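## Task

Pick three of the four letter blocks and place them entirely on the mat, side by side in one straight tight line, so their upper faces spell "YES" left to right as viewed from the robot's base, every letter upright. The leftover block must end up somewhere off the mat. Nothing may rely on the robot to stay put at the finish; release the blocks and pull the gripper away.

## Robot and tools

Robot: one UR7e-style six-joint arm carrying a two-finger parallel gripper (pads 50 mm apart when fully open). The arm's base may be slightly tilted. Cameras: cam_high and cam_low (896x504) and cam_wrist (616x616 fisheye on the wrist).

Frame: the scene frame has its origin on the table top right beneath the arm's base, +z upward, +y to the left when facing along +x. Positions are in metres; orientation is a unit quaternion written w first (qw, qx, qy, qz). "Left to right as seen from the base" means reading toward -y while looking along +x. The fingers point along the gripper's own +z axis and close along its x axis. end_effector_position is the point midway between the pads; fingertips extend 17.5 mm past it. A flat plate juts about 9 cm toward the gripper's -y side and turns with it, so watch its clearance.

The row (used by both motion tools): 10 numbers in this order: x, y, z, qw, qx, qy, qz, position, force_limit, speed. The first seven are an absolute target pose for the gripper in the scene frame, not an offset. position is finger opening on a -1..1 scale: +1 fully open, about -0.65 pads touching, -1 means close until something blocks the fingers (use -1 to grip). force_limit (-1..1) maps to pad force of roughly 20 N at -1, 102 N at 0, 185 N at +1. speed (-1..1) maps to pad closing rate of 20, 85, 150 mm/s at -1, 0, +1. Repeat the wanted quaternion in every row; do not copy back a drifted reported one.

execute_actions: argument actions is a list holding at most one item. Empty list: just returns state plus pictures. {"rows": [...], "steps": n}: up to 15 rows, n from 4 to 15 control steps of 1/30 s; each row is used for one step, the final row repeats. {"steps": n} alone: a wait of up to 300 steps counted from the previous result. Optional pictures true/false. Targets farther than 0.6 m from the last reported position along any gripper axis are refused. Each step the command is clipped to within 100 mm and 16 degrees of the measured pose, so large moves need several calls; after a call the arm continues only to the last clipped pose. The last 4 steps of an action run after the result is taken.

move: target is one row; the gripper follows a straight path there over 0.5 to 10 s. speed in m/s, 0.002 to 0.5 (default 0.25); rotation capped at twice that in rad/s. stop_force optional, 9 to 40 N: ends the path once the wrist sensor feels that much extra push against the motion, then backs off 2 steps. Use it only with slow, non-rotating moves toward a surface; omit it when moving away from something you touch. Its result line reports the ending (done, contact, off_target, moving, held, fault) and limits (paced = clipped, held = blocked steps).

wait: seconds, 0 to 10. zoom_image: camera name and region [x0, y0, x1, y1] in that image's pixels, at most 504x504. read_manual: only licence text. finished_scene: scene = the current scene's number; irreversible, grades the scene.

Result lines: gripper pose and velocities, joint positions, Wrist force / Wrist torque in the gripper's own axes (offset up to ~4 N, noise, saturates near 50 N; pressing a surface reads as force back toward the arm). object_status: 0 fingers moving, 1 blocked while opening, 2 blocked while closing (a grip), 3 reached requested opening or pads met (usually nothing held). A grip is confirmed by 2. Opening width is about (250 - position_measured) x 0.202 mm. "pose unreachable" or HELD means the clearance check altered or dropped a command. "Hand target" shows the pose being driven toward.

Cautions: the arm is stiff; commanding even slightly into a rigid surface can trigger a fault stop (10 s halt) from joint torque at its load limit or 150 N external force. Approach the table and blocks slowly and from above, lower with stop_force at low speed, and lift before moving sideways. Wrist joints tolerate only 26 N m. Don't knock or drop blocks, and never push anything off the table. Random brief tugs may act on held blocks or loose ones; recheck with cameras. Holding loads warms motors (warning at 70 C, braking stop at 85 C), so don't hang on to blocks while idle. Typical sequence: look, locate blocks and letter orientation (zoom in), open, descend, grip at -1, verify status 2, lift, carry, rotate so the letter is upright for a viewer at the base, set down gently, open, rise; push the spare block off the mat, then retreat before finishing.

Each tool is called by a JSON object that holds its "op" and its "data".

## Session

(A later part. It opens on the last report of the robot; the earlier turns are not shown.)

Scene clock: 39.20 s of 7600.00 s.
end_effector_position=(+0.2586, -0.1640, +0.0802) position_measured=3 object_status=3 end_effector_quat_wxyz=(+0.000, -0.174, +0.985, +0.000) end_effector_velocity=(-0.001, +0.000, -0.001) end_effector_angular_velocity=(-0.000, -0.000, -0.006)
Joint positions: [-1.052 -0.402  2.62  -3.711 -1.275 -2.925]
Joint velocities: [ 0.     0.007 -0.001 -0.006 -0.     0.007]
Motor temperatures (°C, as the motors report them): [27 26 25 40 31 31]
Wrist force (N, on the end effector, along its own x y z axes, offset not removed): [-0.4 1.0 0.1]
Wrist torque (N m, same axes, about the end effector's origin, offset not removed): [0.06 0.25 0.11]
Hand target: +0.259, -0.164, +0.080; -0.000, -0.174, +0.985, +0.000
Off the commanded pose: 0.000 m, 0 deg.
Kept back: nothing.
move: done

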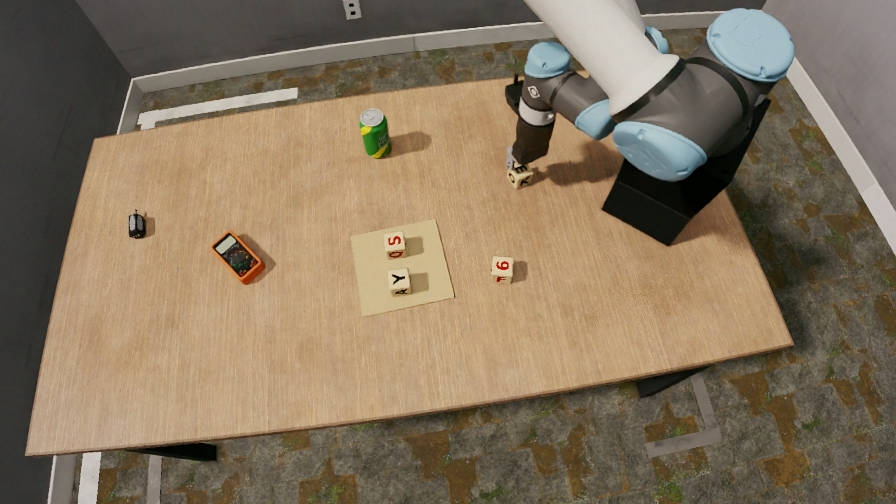

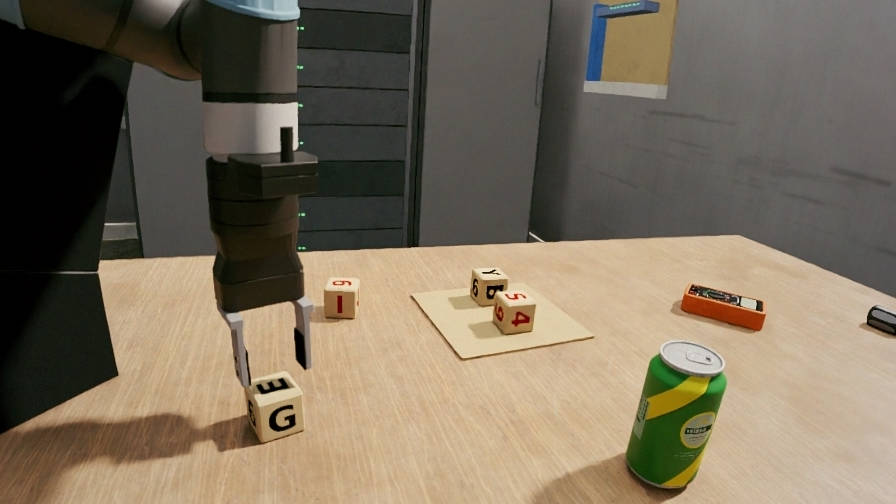

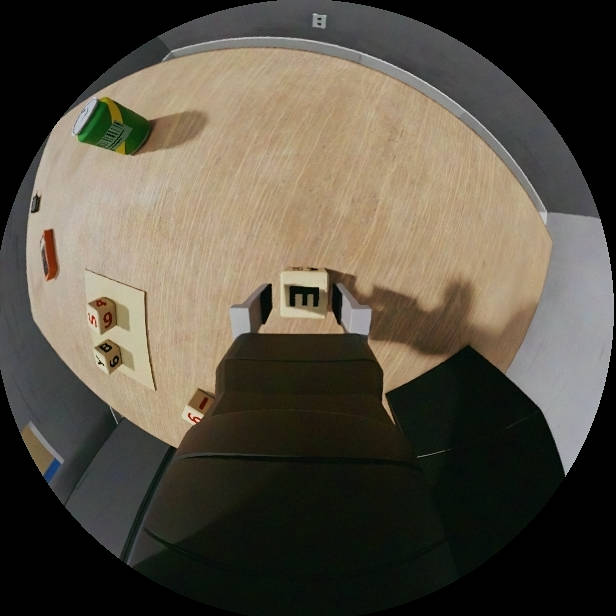

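{"op": "move", "data": {"target": [0.257,-0.1645,0.026,0,0.1737,-0.9848,0,1,-0.6,0], "speed": 0.08, "stop_force": 12}}

{"op": "move", "data": {"target": [0.257,-0.1645,0.026,0,0.1737,-0.9848,0,-1,-0.6,0]}}

{"op": "move", "data": {"target": [0.27,-0.16,0.10,0,0.1737,-0.9848,0,-1,-0.6,0]}}

{"op": "move", "data": {"target": [0.57,0.031,0.085,0,1,0,0,-1,-0.6,0], "speed": 0.5}}

{"op": "zoom_image", "data": {"camera": "cam_low", "region": [420,200,600,350]}}

{"op": "zoom_image", "data": {"camera": "cam_wrist", "region": [230,200,380,340]}}

Scene clock: 40.70 s of 7600.00 s.
end_effector_position=(+0.2570, -0.1645, +0.0261) position_measured=3 object_status=3 end_effector_quat_wxyz=(-0.000, -0.174, +0.985, -0.000) end_effector_velocity=(+0.000, -0.000, -0.001) end_effector_angular_velocity=(-0.001, -0.001, +0.001)
Joint positions: [-0.996 -0.23   2.511 -3.792 -1.271 -2.866]
Joint velocities: [ 0.001  0.002 -0.002 -0.002  0.     0.002]
Motor temperatures (°C, as the motors report them): [27 26 25 40 31 31]
Wrist force (N, on the end effector, along its own x y z axes, offset not removed): [-0.7 1.4 -1.8]
Wrist torque (N m, same axes, about the end effector's origin, offset not removed): [-0.03 0.38 0.09]
Hand target: +0.257, -0.165, +0.026; -0.000, -0.174, +0.985, -0.000
Off the commanded pose: 0.000 m, 0 deg.
Kept back: nothing.
move: done

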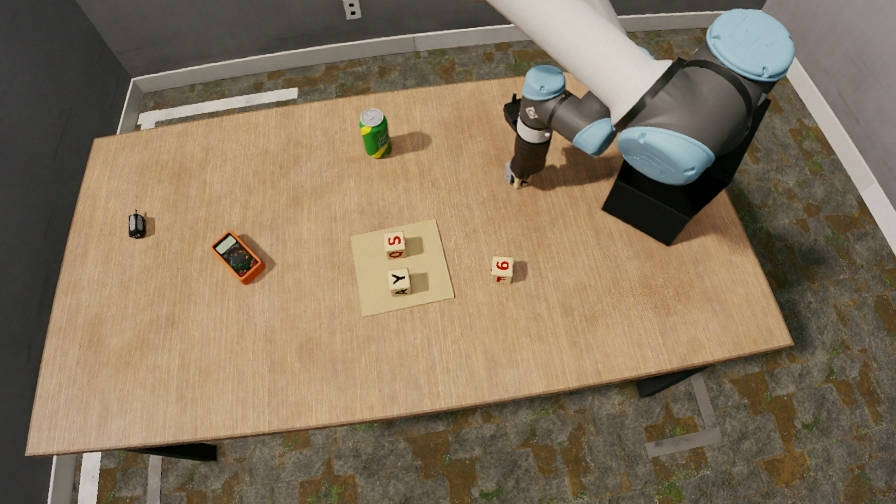

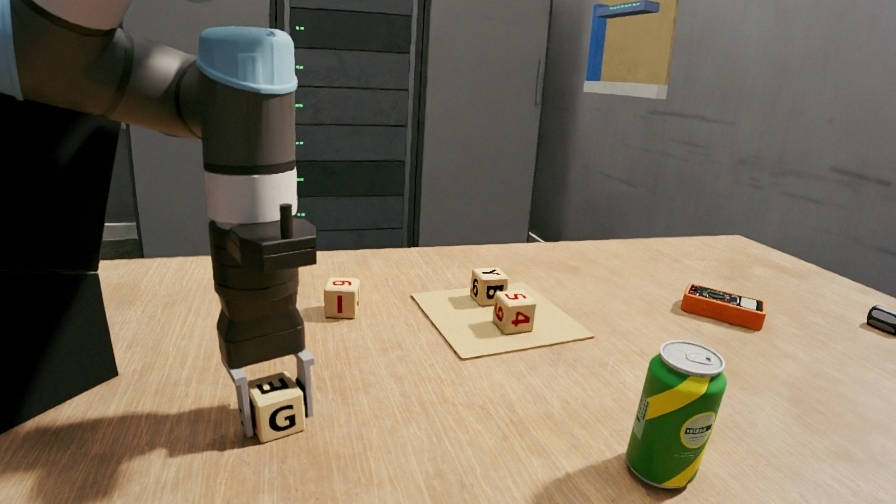

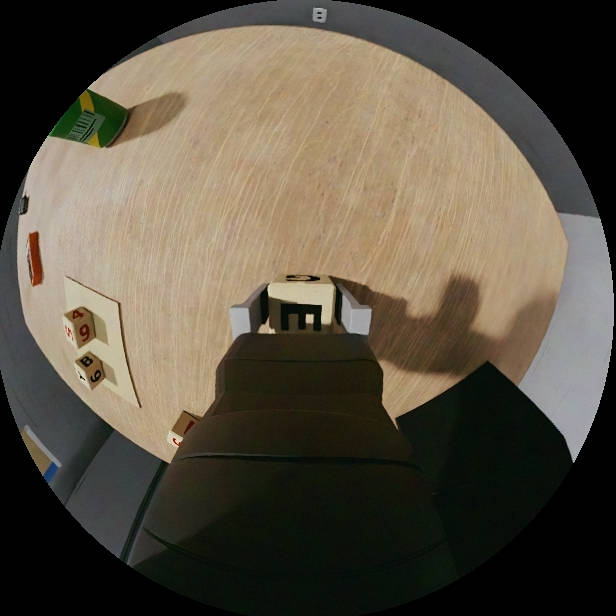

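Scene clock: 41.40 s of 7600.00 s.
end_effector_position=(+0.2570, -0.1645, +0.0260) position_measured=33 object_status=2 end_effector_quat_wxyz=(+0.000, -0.174, +0.985, -0.000) end_effector_velocity=(-0.000, -0.000, -0.000) end_effector_angular_velocity=(-0.000, +0.001, -0.000)
Joint positions: [-0.996 -0.23   2.511 -3.792 -1.271 -2.866]
Joint velocities: [ 0.     0.001 -0.    -0.    -0.001  0.   ]
Motor temperatures (°C, as the motors report them): [27 26 25 40 31 31]
Wrist force (N, on the end effector, along its own x y z axes, offset not removed): [0.5 1.8 -12.5]
Wrist torque (N m, same axes, about the end effector's origin, offset not removed): [-0.09 0.21 0.14]
Hand target: +0.257, -0.165, +0.026; -0.000, -0.174, +0.985, -0.000
Off the commanded pose: 0.000 m, 0 deg.
Kept back: nothing.
move: done

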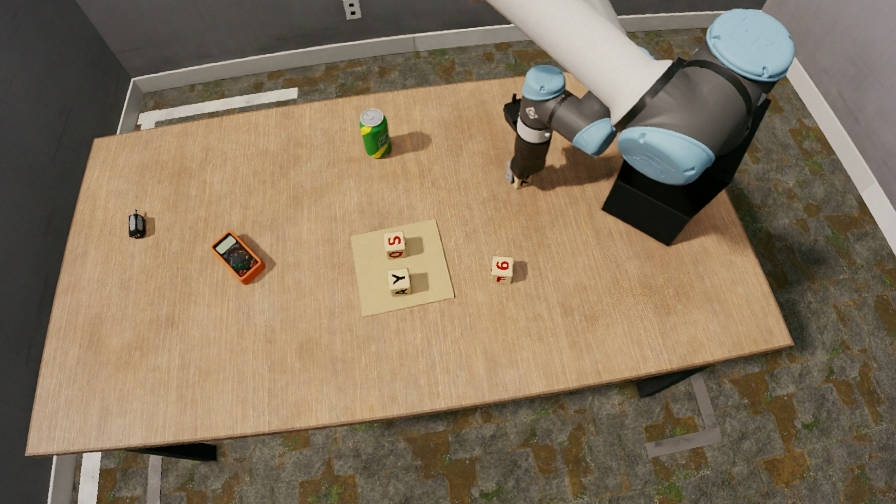

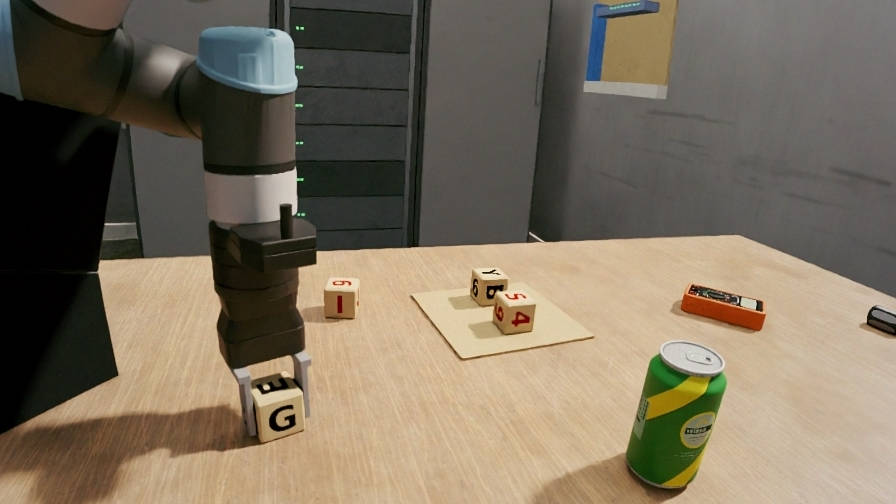

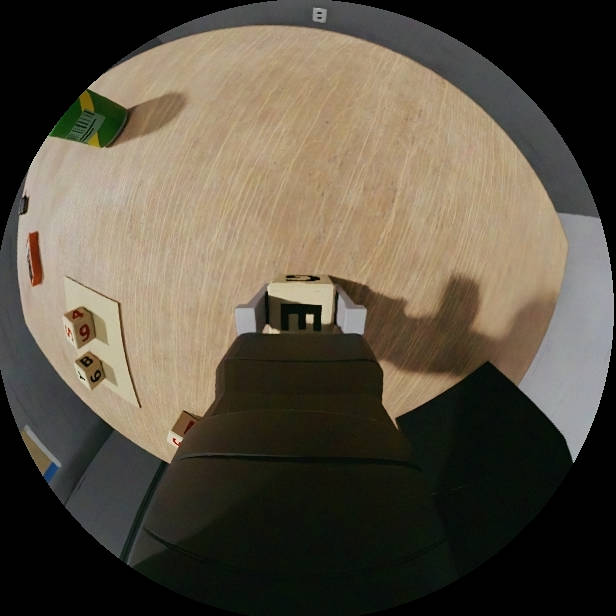

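Scene clock: 42.33 s of 7600.00 s.
end_effector_position=(+0.2699, -0.1599, +0.0999) position_measured=33 object_status=2 end_effector_quat_wxyz=(+0.000, -0.174, +0.985, -0.000) end_effector_velocity=(+0.000, +0.000, +0.001) end_effector_angular_velocity=(+0.002, +0.001, +0.000)
Joint positions: [-1.031 -0.506  2.641 -3.636 -1.273 -2.902]
Joint velocities: [-0.    -0.007  0.001  0.009  0.    -0.001]
Motor temperatures (°C, as the motors report them): [27 26 25 40 31 31]
Wrist force (N, on the end effector, along its own x y z axes, offset not removed): [-0.8 2.6 -1.7]
Wrist torque (N m, same axes, about the end effector's origin, offset not removed): [0.20 0.29 0.10]
Hand target: +0.270, -0.160, +0.100; +0.000, -0.174, +0.985, +0.000
Off the commanded pose: 0.000 m, 0 deg.
Kept back: nothing.
move: done

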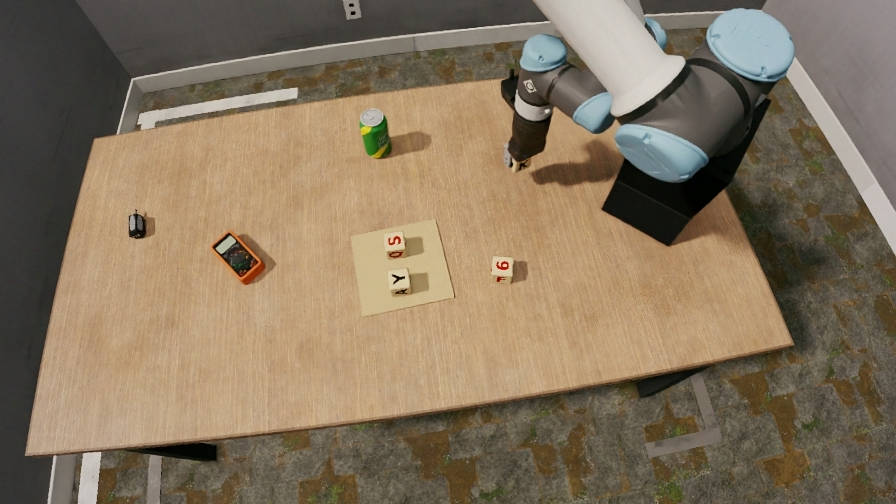

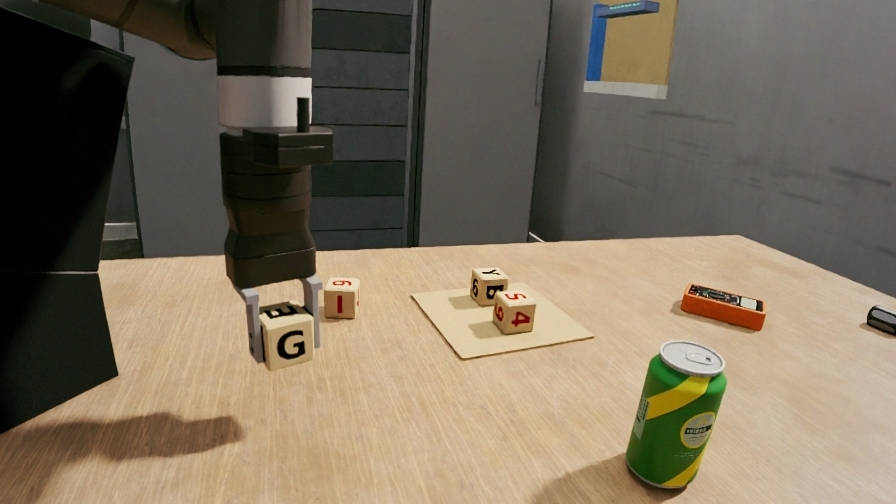

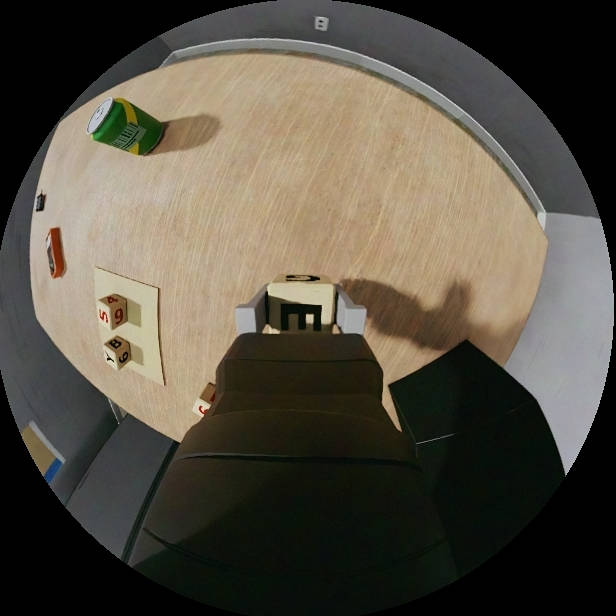

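Scene clock: 45.70 s of 7600.00 s.
end_effector_position=(+0.5695, +0.0311, +0.0849) position_measured=33 object_status=2 end_effector_quat_wxyz=(+0.000, +1.000, -0.000, +0.000) end_effector_velocity=(+0.001, +0.000, -0.001) end_effector_angular_velocity=(+0.001, +0.003, +0.007)
Joint positions: [-0.309 -0.779  1.98  -2.921 -1.304 -4.942]
Joint velocities: [ 0.001  0.002 -0.005  0.007  0.    -0.007]
Motor temperatures (°C, as the motors report them): [27 26 25 40 31 31]
Wrist force (N, on the end effector, along its own x y z axes, offset not removed): [-0.9 0.3 -0.7]
Wrist torque (N m, same axes, about the end effector's origin, offset not removed): [-0.16 0.15 0.04]
Hand target: +0.570, +0.031, +0.085; +0.000, +1.000, +0.000, +0.000
Off the commanded pose: 0.000 m, 0 deg.
Kept back: nothing.
move: done

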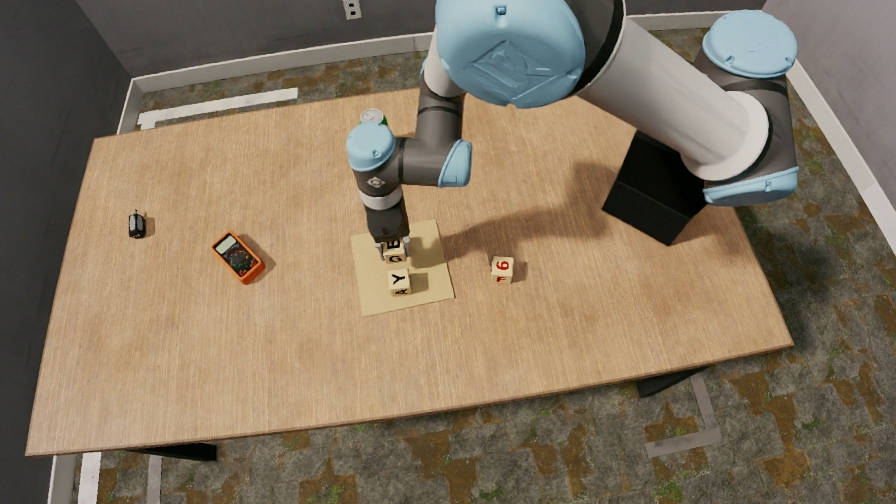

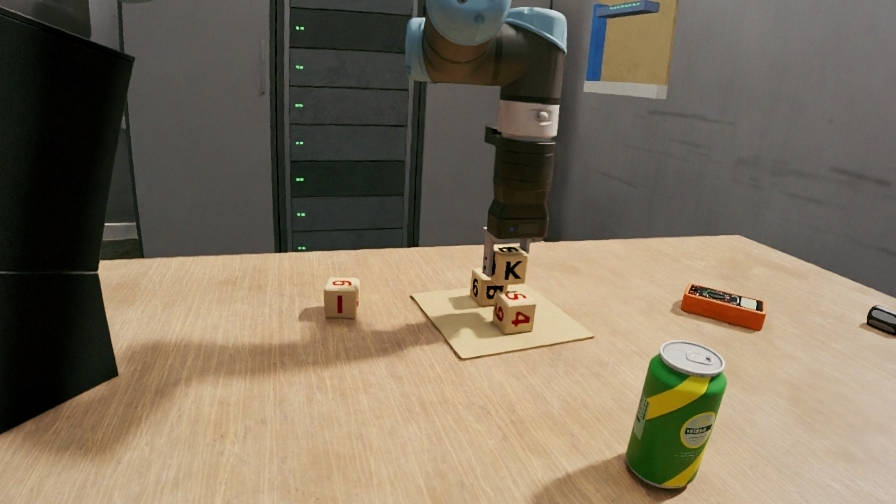

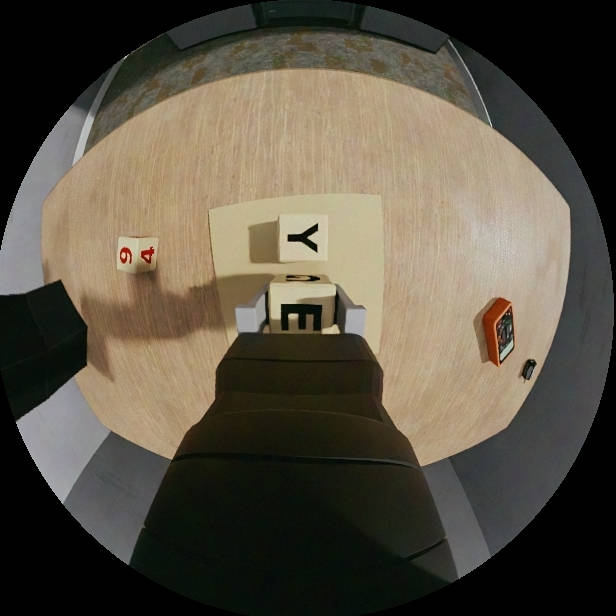

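Region (420, 200, 600, 350) of cam_low's 896x504 image, scaled by 2.800, with more detail than that image has.

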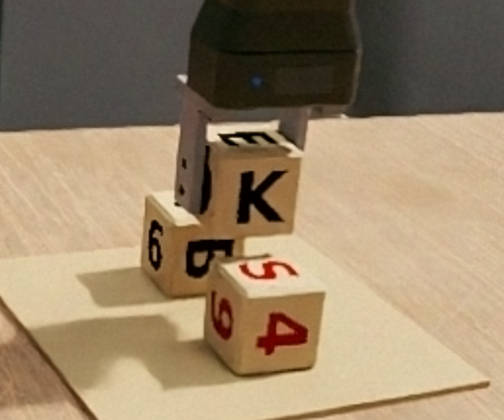

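Region (230, 200, 380, 340) of cam_wrist's 616x616 image, scaled by 3.360, with more detail than that image has; it fills the top 470 rows of this view, and the rest is white.

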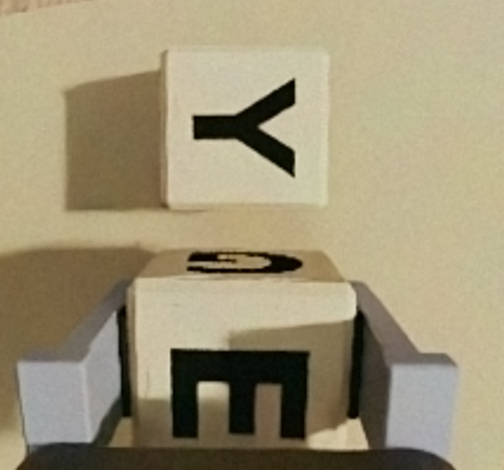

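{"op": "move", "data": {"target": [0.571,0.037,0.074,0,1,0,0,-1,-0.6,0], "speed": 0.05}}

{"op": "zoom_image", "data": {"camera": "cam_wrist", "region": [230,200,380,340]}}

{"op": "zoom_image", "data": {"camera": "cam_low", "region": [450,230,560,340]}}

Scene clock: 47.00 s of 7600.00 s.
end_effector_position=(+0.5710, +0.0370, +0.0741) position_measured=33 object_status=2 end_effector_quat_wxyz=(+0.000, +1.000, +0.000, +0.000) end_effector_velocity=(+0.001, +0.001, -0.001) end_effector_angular_velocity=(+0.002, -0.001, +0.001)
Joint positions: [-0.294 -0.754  1.965 -2.935 -1.305 -4.927]
Joint velocities: [ 0.002  0.001 -0.002 -0.001  0.002  0.001]
Motor temperatures (°C, as the motors report them): [27 26 25 40 31 31]
Wrist force (N, on the end effector, along its own x y z axes, offset not removed): [-1.6 1.0 -1.9]
Wrist torque (N m, same axes, about the end effector's origin, offset not removed): [-0.09 0.45 0.02]
Hand target: +0.571, +0.037, +0.074; +0.000, +1.000, +0.000, +0.000
Off the commanded pose: 0.000 m, 0 deg.
Kept back: nothing.
move: done

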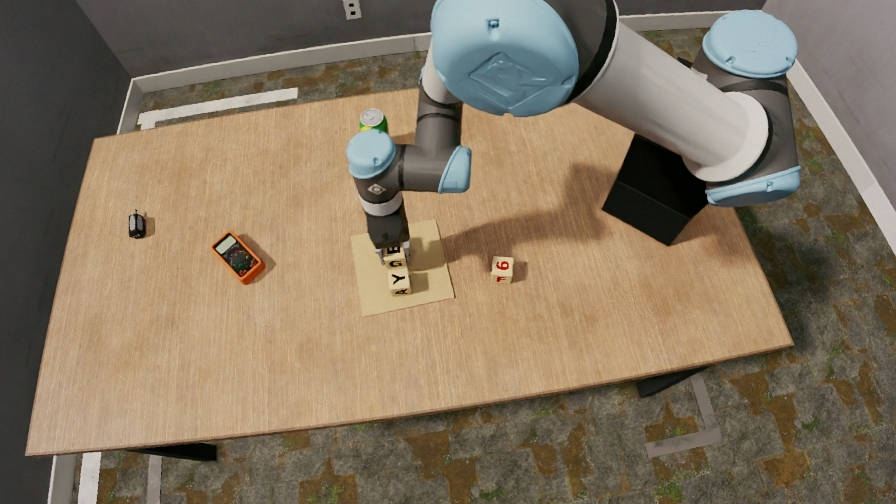

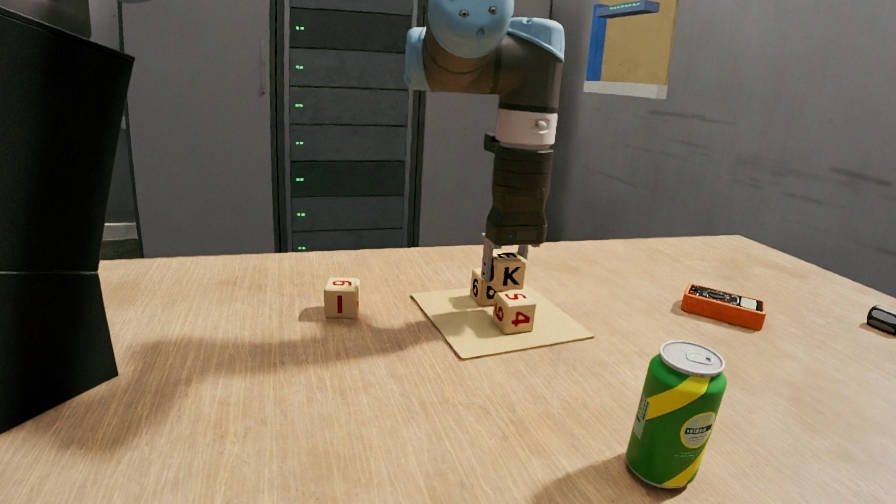

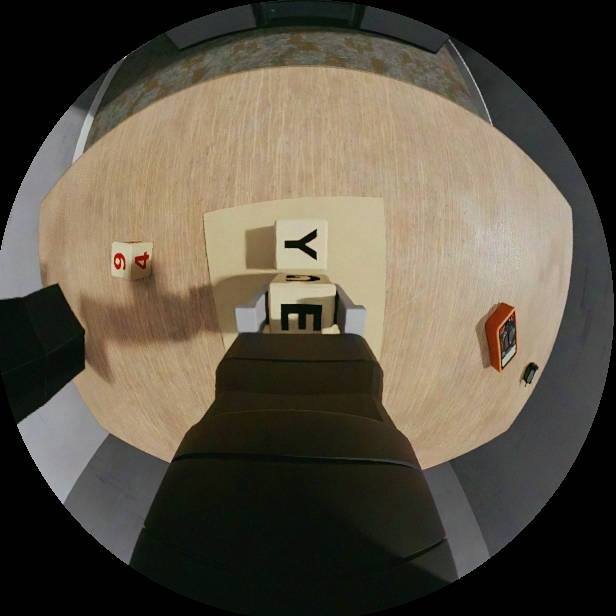

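Region (230, 200, 380, 340) of cam_wrist's 616x616 image, scaled by 3.360, with more detail than that image has; it fills the top 470 rows of this view, and the rest is white.

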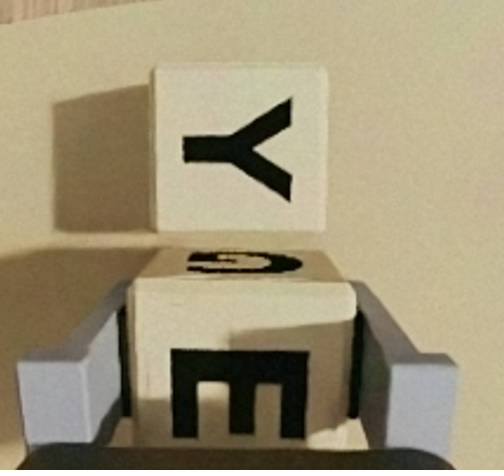

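Region (450, 230, 560, 340) of cam_low's 896x504 image, scaled by 4.582, with more detail than that image has.

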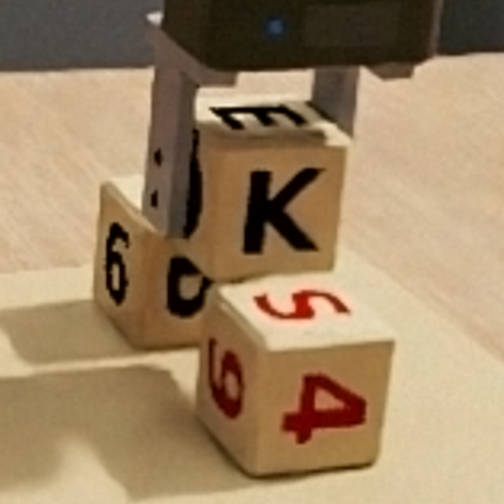

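{"op": "move", "data": {"target": [0.5705,0.038,0.074,0,1,0,0,-1,-0.6,0]}}

{"op": "move", "data": {"target": [0.5705,0.038,0.024,0,1,0,0,-1,-0.6,0], "speed": 0.015, "stop_force": 9}}

Scene clock: 47.93 s of 7600.00 s.
end_effector_position=(+0.5705, +0.0380, +0.0740) position_measured=33 object_status=2 end_effector_quat_wxyz=(-0.000, +1.000, -0.000, -0.000) end_effector_velocity=(+0.000, +0.001, +0.001) end_effector_angular_velocity=(+0.002, -0.002, +0.001)
Joint positions: [-0.292 -0.754  1.967 -2.936 -1.306 -4.925]
Joint velocities: [ 0.    -0.001  0.001 -0.001  0.002 -0.   ]
Motor temperatures (°C, as the motors report them): [27 26 25 40 31 31]
Wrist force (N, on the end effector, along its own x y z axes, offset not removed): [0.2 1.2 -0.9]
Wrist torque (N m, same axes, about the end effector's origin, offset not removed): [0.02 0.12 0.12]
Hand target: +0.570, +0.038, +0.074; +0.000, +1.000, +0.000, +0.000
Off the commanded pose: 0.000 m, 0 deg.
Kept back: nothing.
move: done

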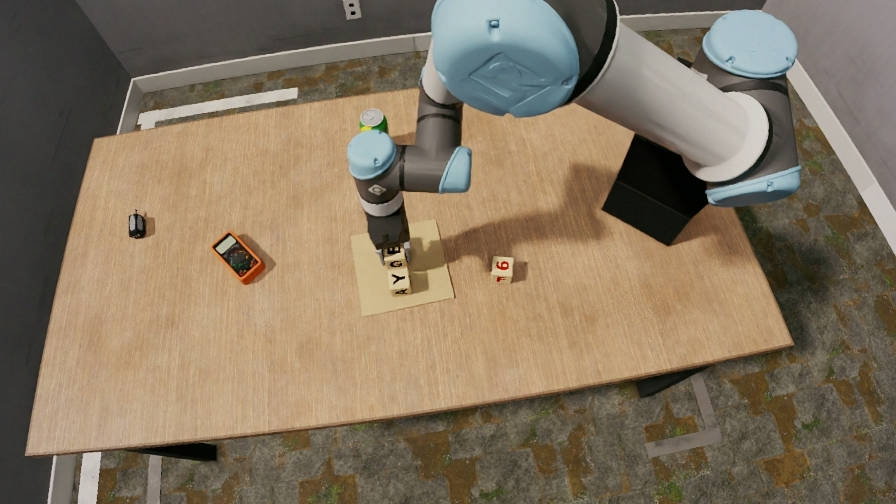

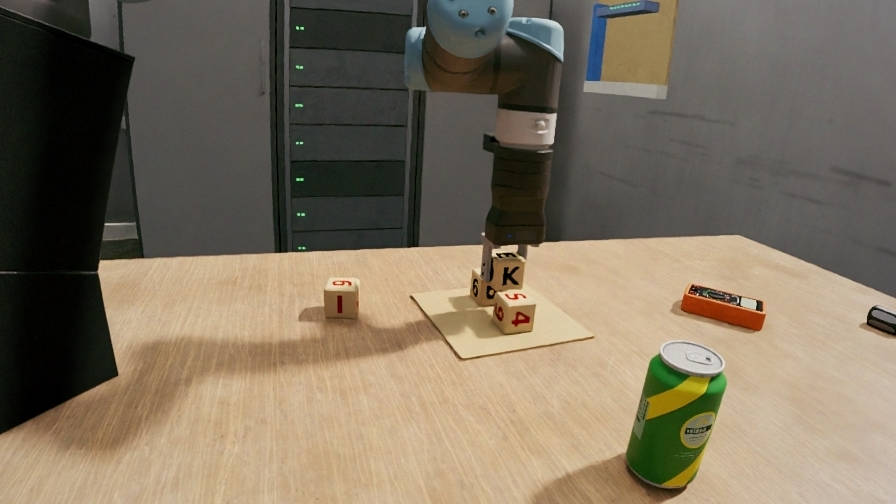

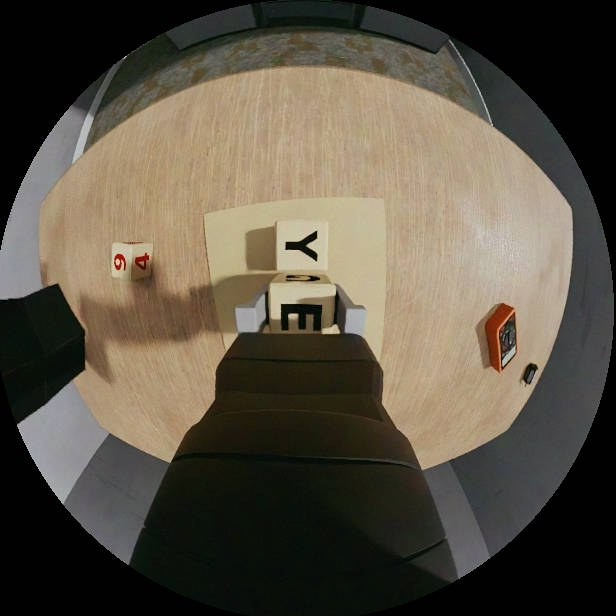

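Scene clock: 51.27 s of 7600.00 s.
end_effector_position=(+0.5706, +0.0382, +0.0297) position_measured=33 object_status=2 end_effector_quat_wxyz=(+0.000, +1.000, +0.000, +0.000) end_effector_velocity=(-0.005, +0.001, +0.002) end_effector_angular_velocity=(+0.001, +0.011, +0.000)
Joint positions: [-0.271 -0.644  1.912 -2.998 -1.309 -4.904]
Joint velocities: [-0.001 -0.009  0.01   0.011 -0.001 -0.004]
Motor temperatures (°C, as the motors report them): [27 26 25 40 31 31]
Wrist force (N, on the end effector, along its own x y z axes, offset not removed): [0.9 0.7 -2.3]
Wrist torque (N m, same axes, about the end effector's origin, offset not removed): [-0.06 0.11 0.14]
Hand target: +0.570, +0.038, +0.030; +0.000, +1.000, +0.000, -0.000
Off the commanded pose: 0.006 m, 0 deg.
Kept back: nothing.
move: contact

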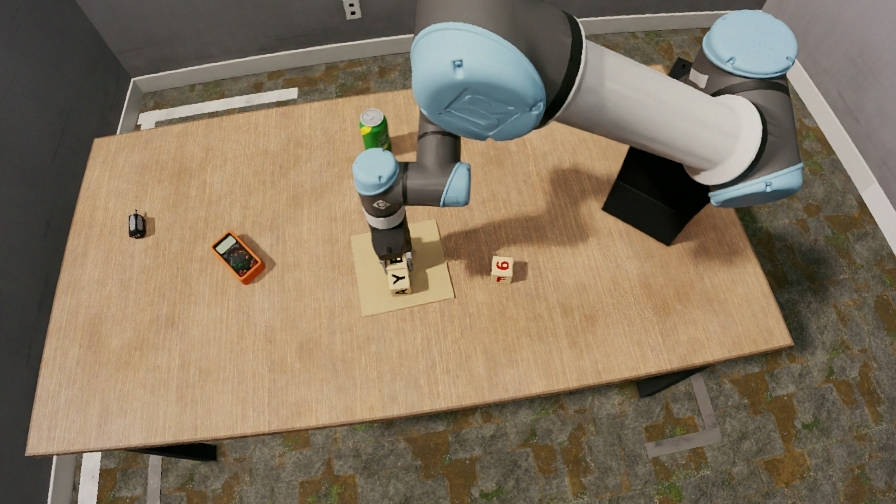

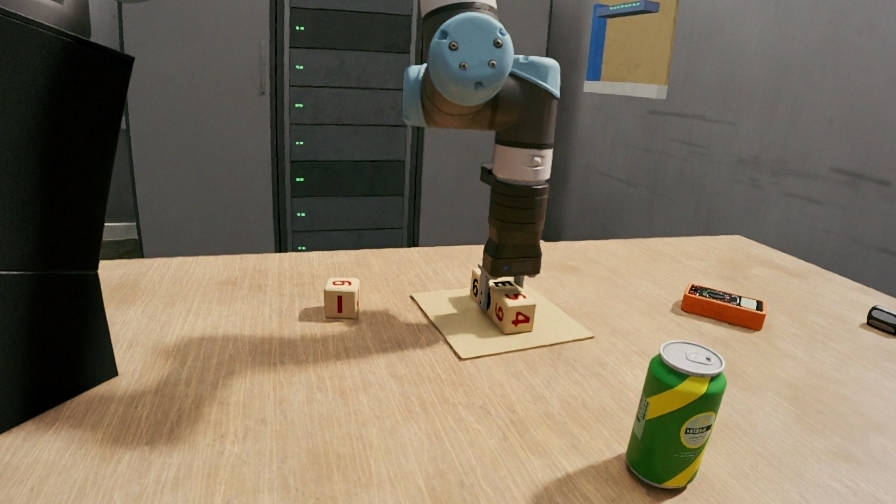

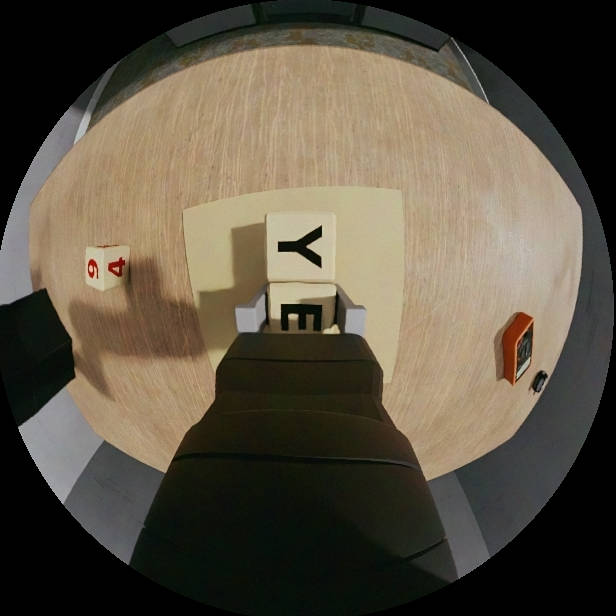

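{"op": "move", "data": {"target": [0.5705,0.038,0.0297,0,1,0,0,1,-0.6,0]}}

{"op": "move", "data": {"target": [0.5705,0.038,0.2,0,1,0,0,1,-0.6,0]}}

Scene clock: 52.20 s of 7600.00 s.
end_effector_position=(+0.5705, +0.0379, +0.0297) position_measured=3 object_status=3 end_effector_quat_wxyz=(+0.000, +1.000, -0.000, -0.000) end_effector_velocity=(+0.001, +0.000, +0.000) end_effector_angular_velocity=(+0.001, -0.002, +0.001)
Joint positions: [-0.271 -0.644  1.912 -2.997 -1.309 -4.904]
Joint velocities: [-0.     0.    -0.    -0.002  0.002 -0.   ]
Motor temperatures (°C, as the motors report them): [27 26 25 40 31 31]
Wrist force (N, on the end effector, along its own x y z axes, offset not removed): [-2.7 1.2 -2.2]
Wrist torque (N m, same axes, about the end effector's origin, offset not removed): [0.02 0.55 0.16]
Hand target: +0.571, +0.038, +0.030; -0.000, +1.000, +0.000, -0.000
Off the commanded pose: 0.000 m, 0 deg.
Kept back: nothing.
move: done

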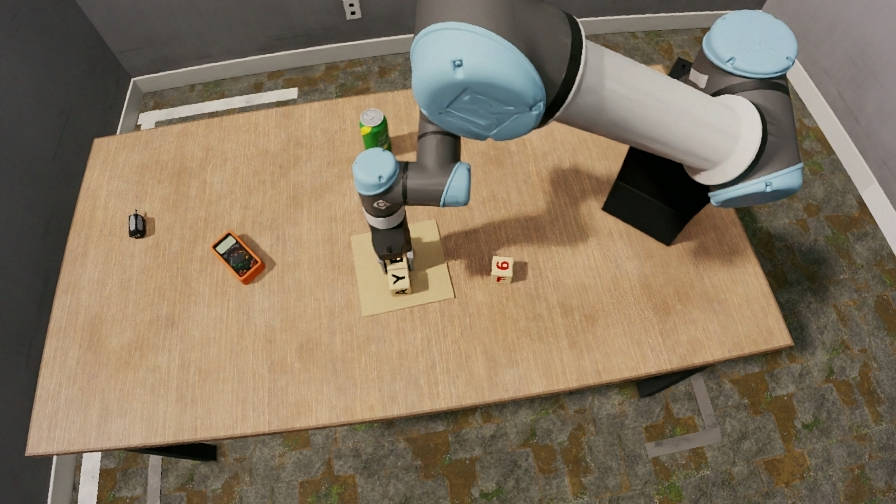

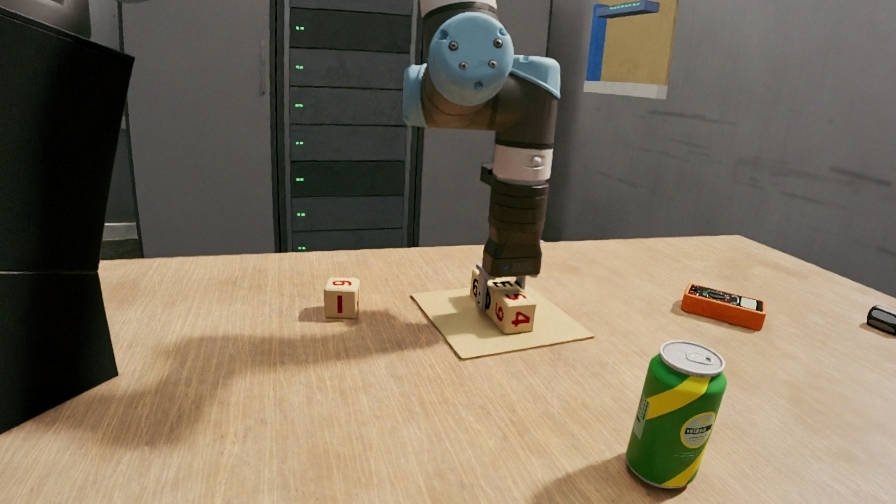

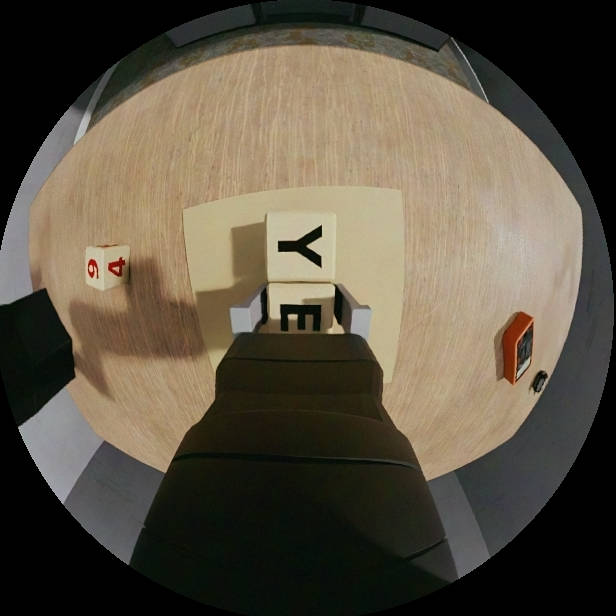

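Scene clock: 53.43 s of 7600.00 s.
end_effector_position=(+0.5705, +0.0380, +0.1998) position_measured=3 object_status=3 end_effector_quat_wxyz=(-0.000, +1.000, -0.000, -0.000) end_effector_velocity=(-0.000, -0.000, +0.001) end_effector_angular_velocity=(-0.001, +0.002, -0.000)
Joint positions: [-0.355 -1.068  2.055 -2.693 -1.296 -4.99 ]
Joint velocities: [-0.001 -0.004 -0.     0.005 -0.001 -0.001]
Motor temperatures (°C, as the motors report them): [27 26 25 40 31 31]
Wrist force (N, on the end effector, along its own x y z axes, offset not removed): [-1.0 2.8 -2.5]
Wrist torque (N m, same axes, about the end effector's origin, offset not removed): [0.36 0.34 0.09]
Hand target: +0.570, +0.038, +0.200; -0.000, +1.000, -0.000, -0.000
Off the commanded pose: 0.000 m, 0 deg.
Kept back: nothing.
move: done

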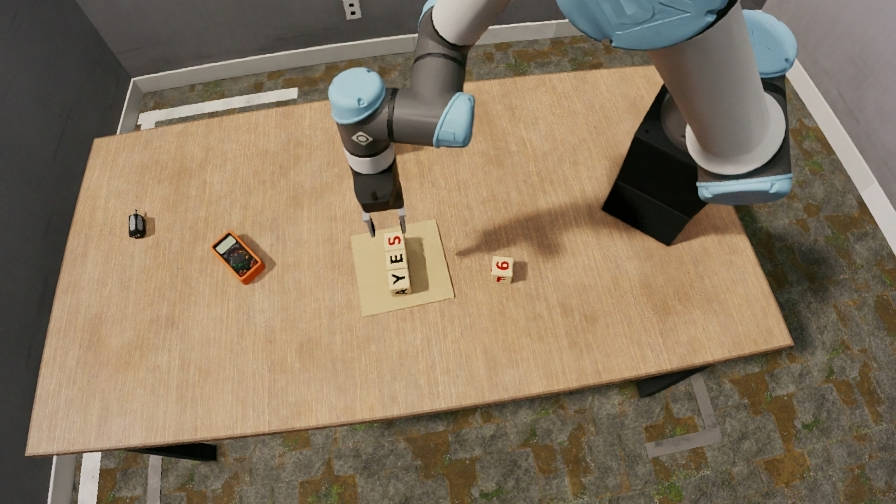

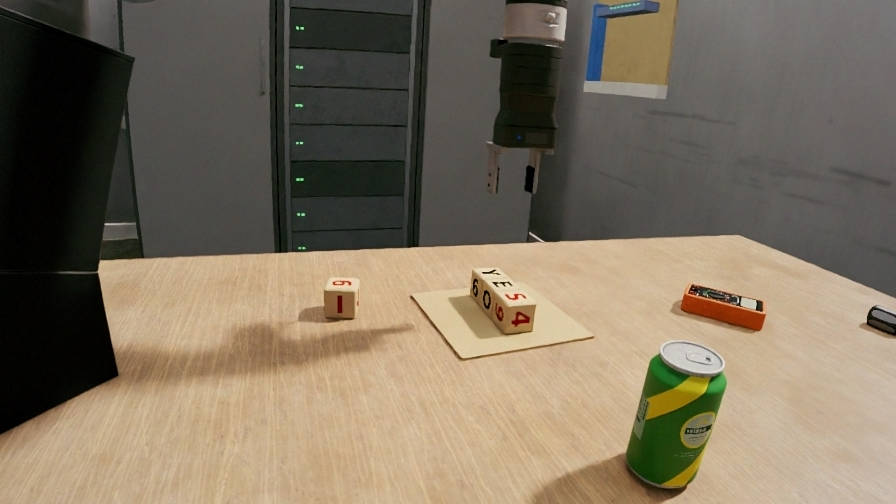

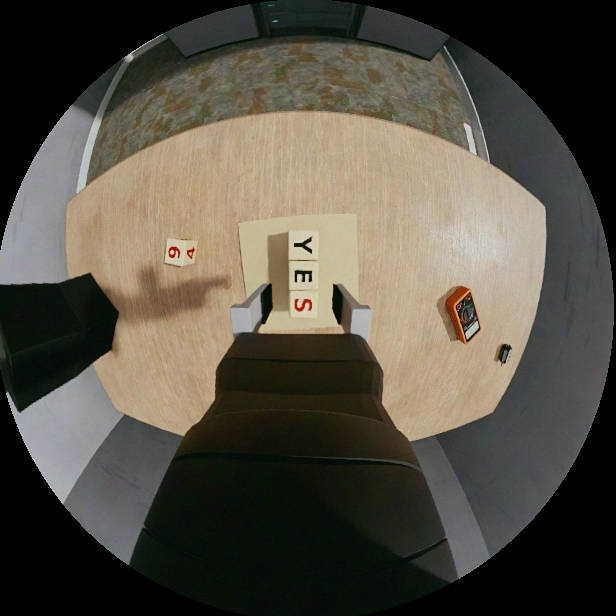

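{"op": "finished_scene", "data": {"scene": 1}}

The scene is finished: the task was done.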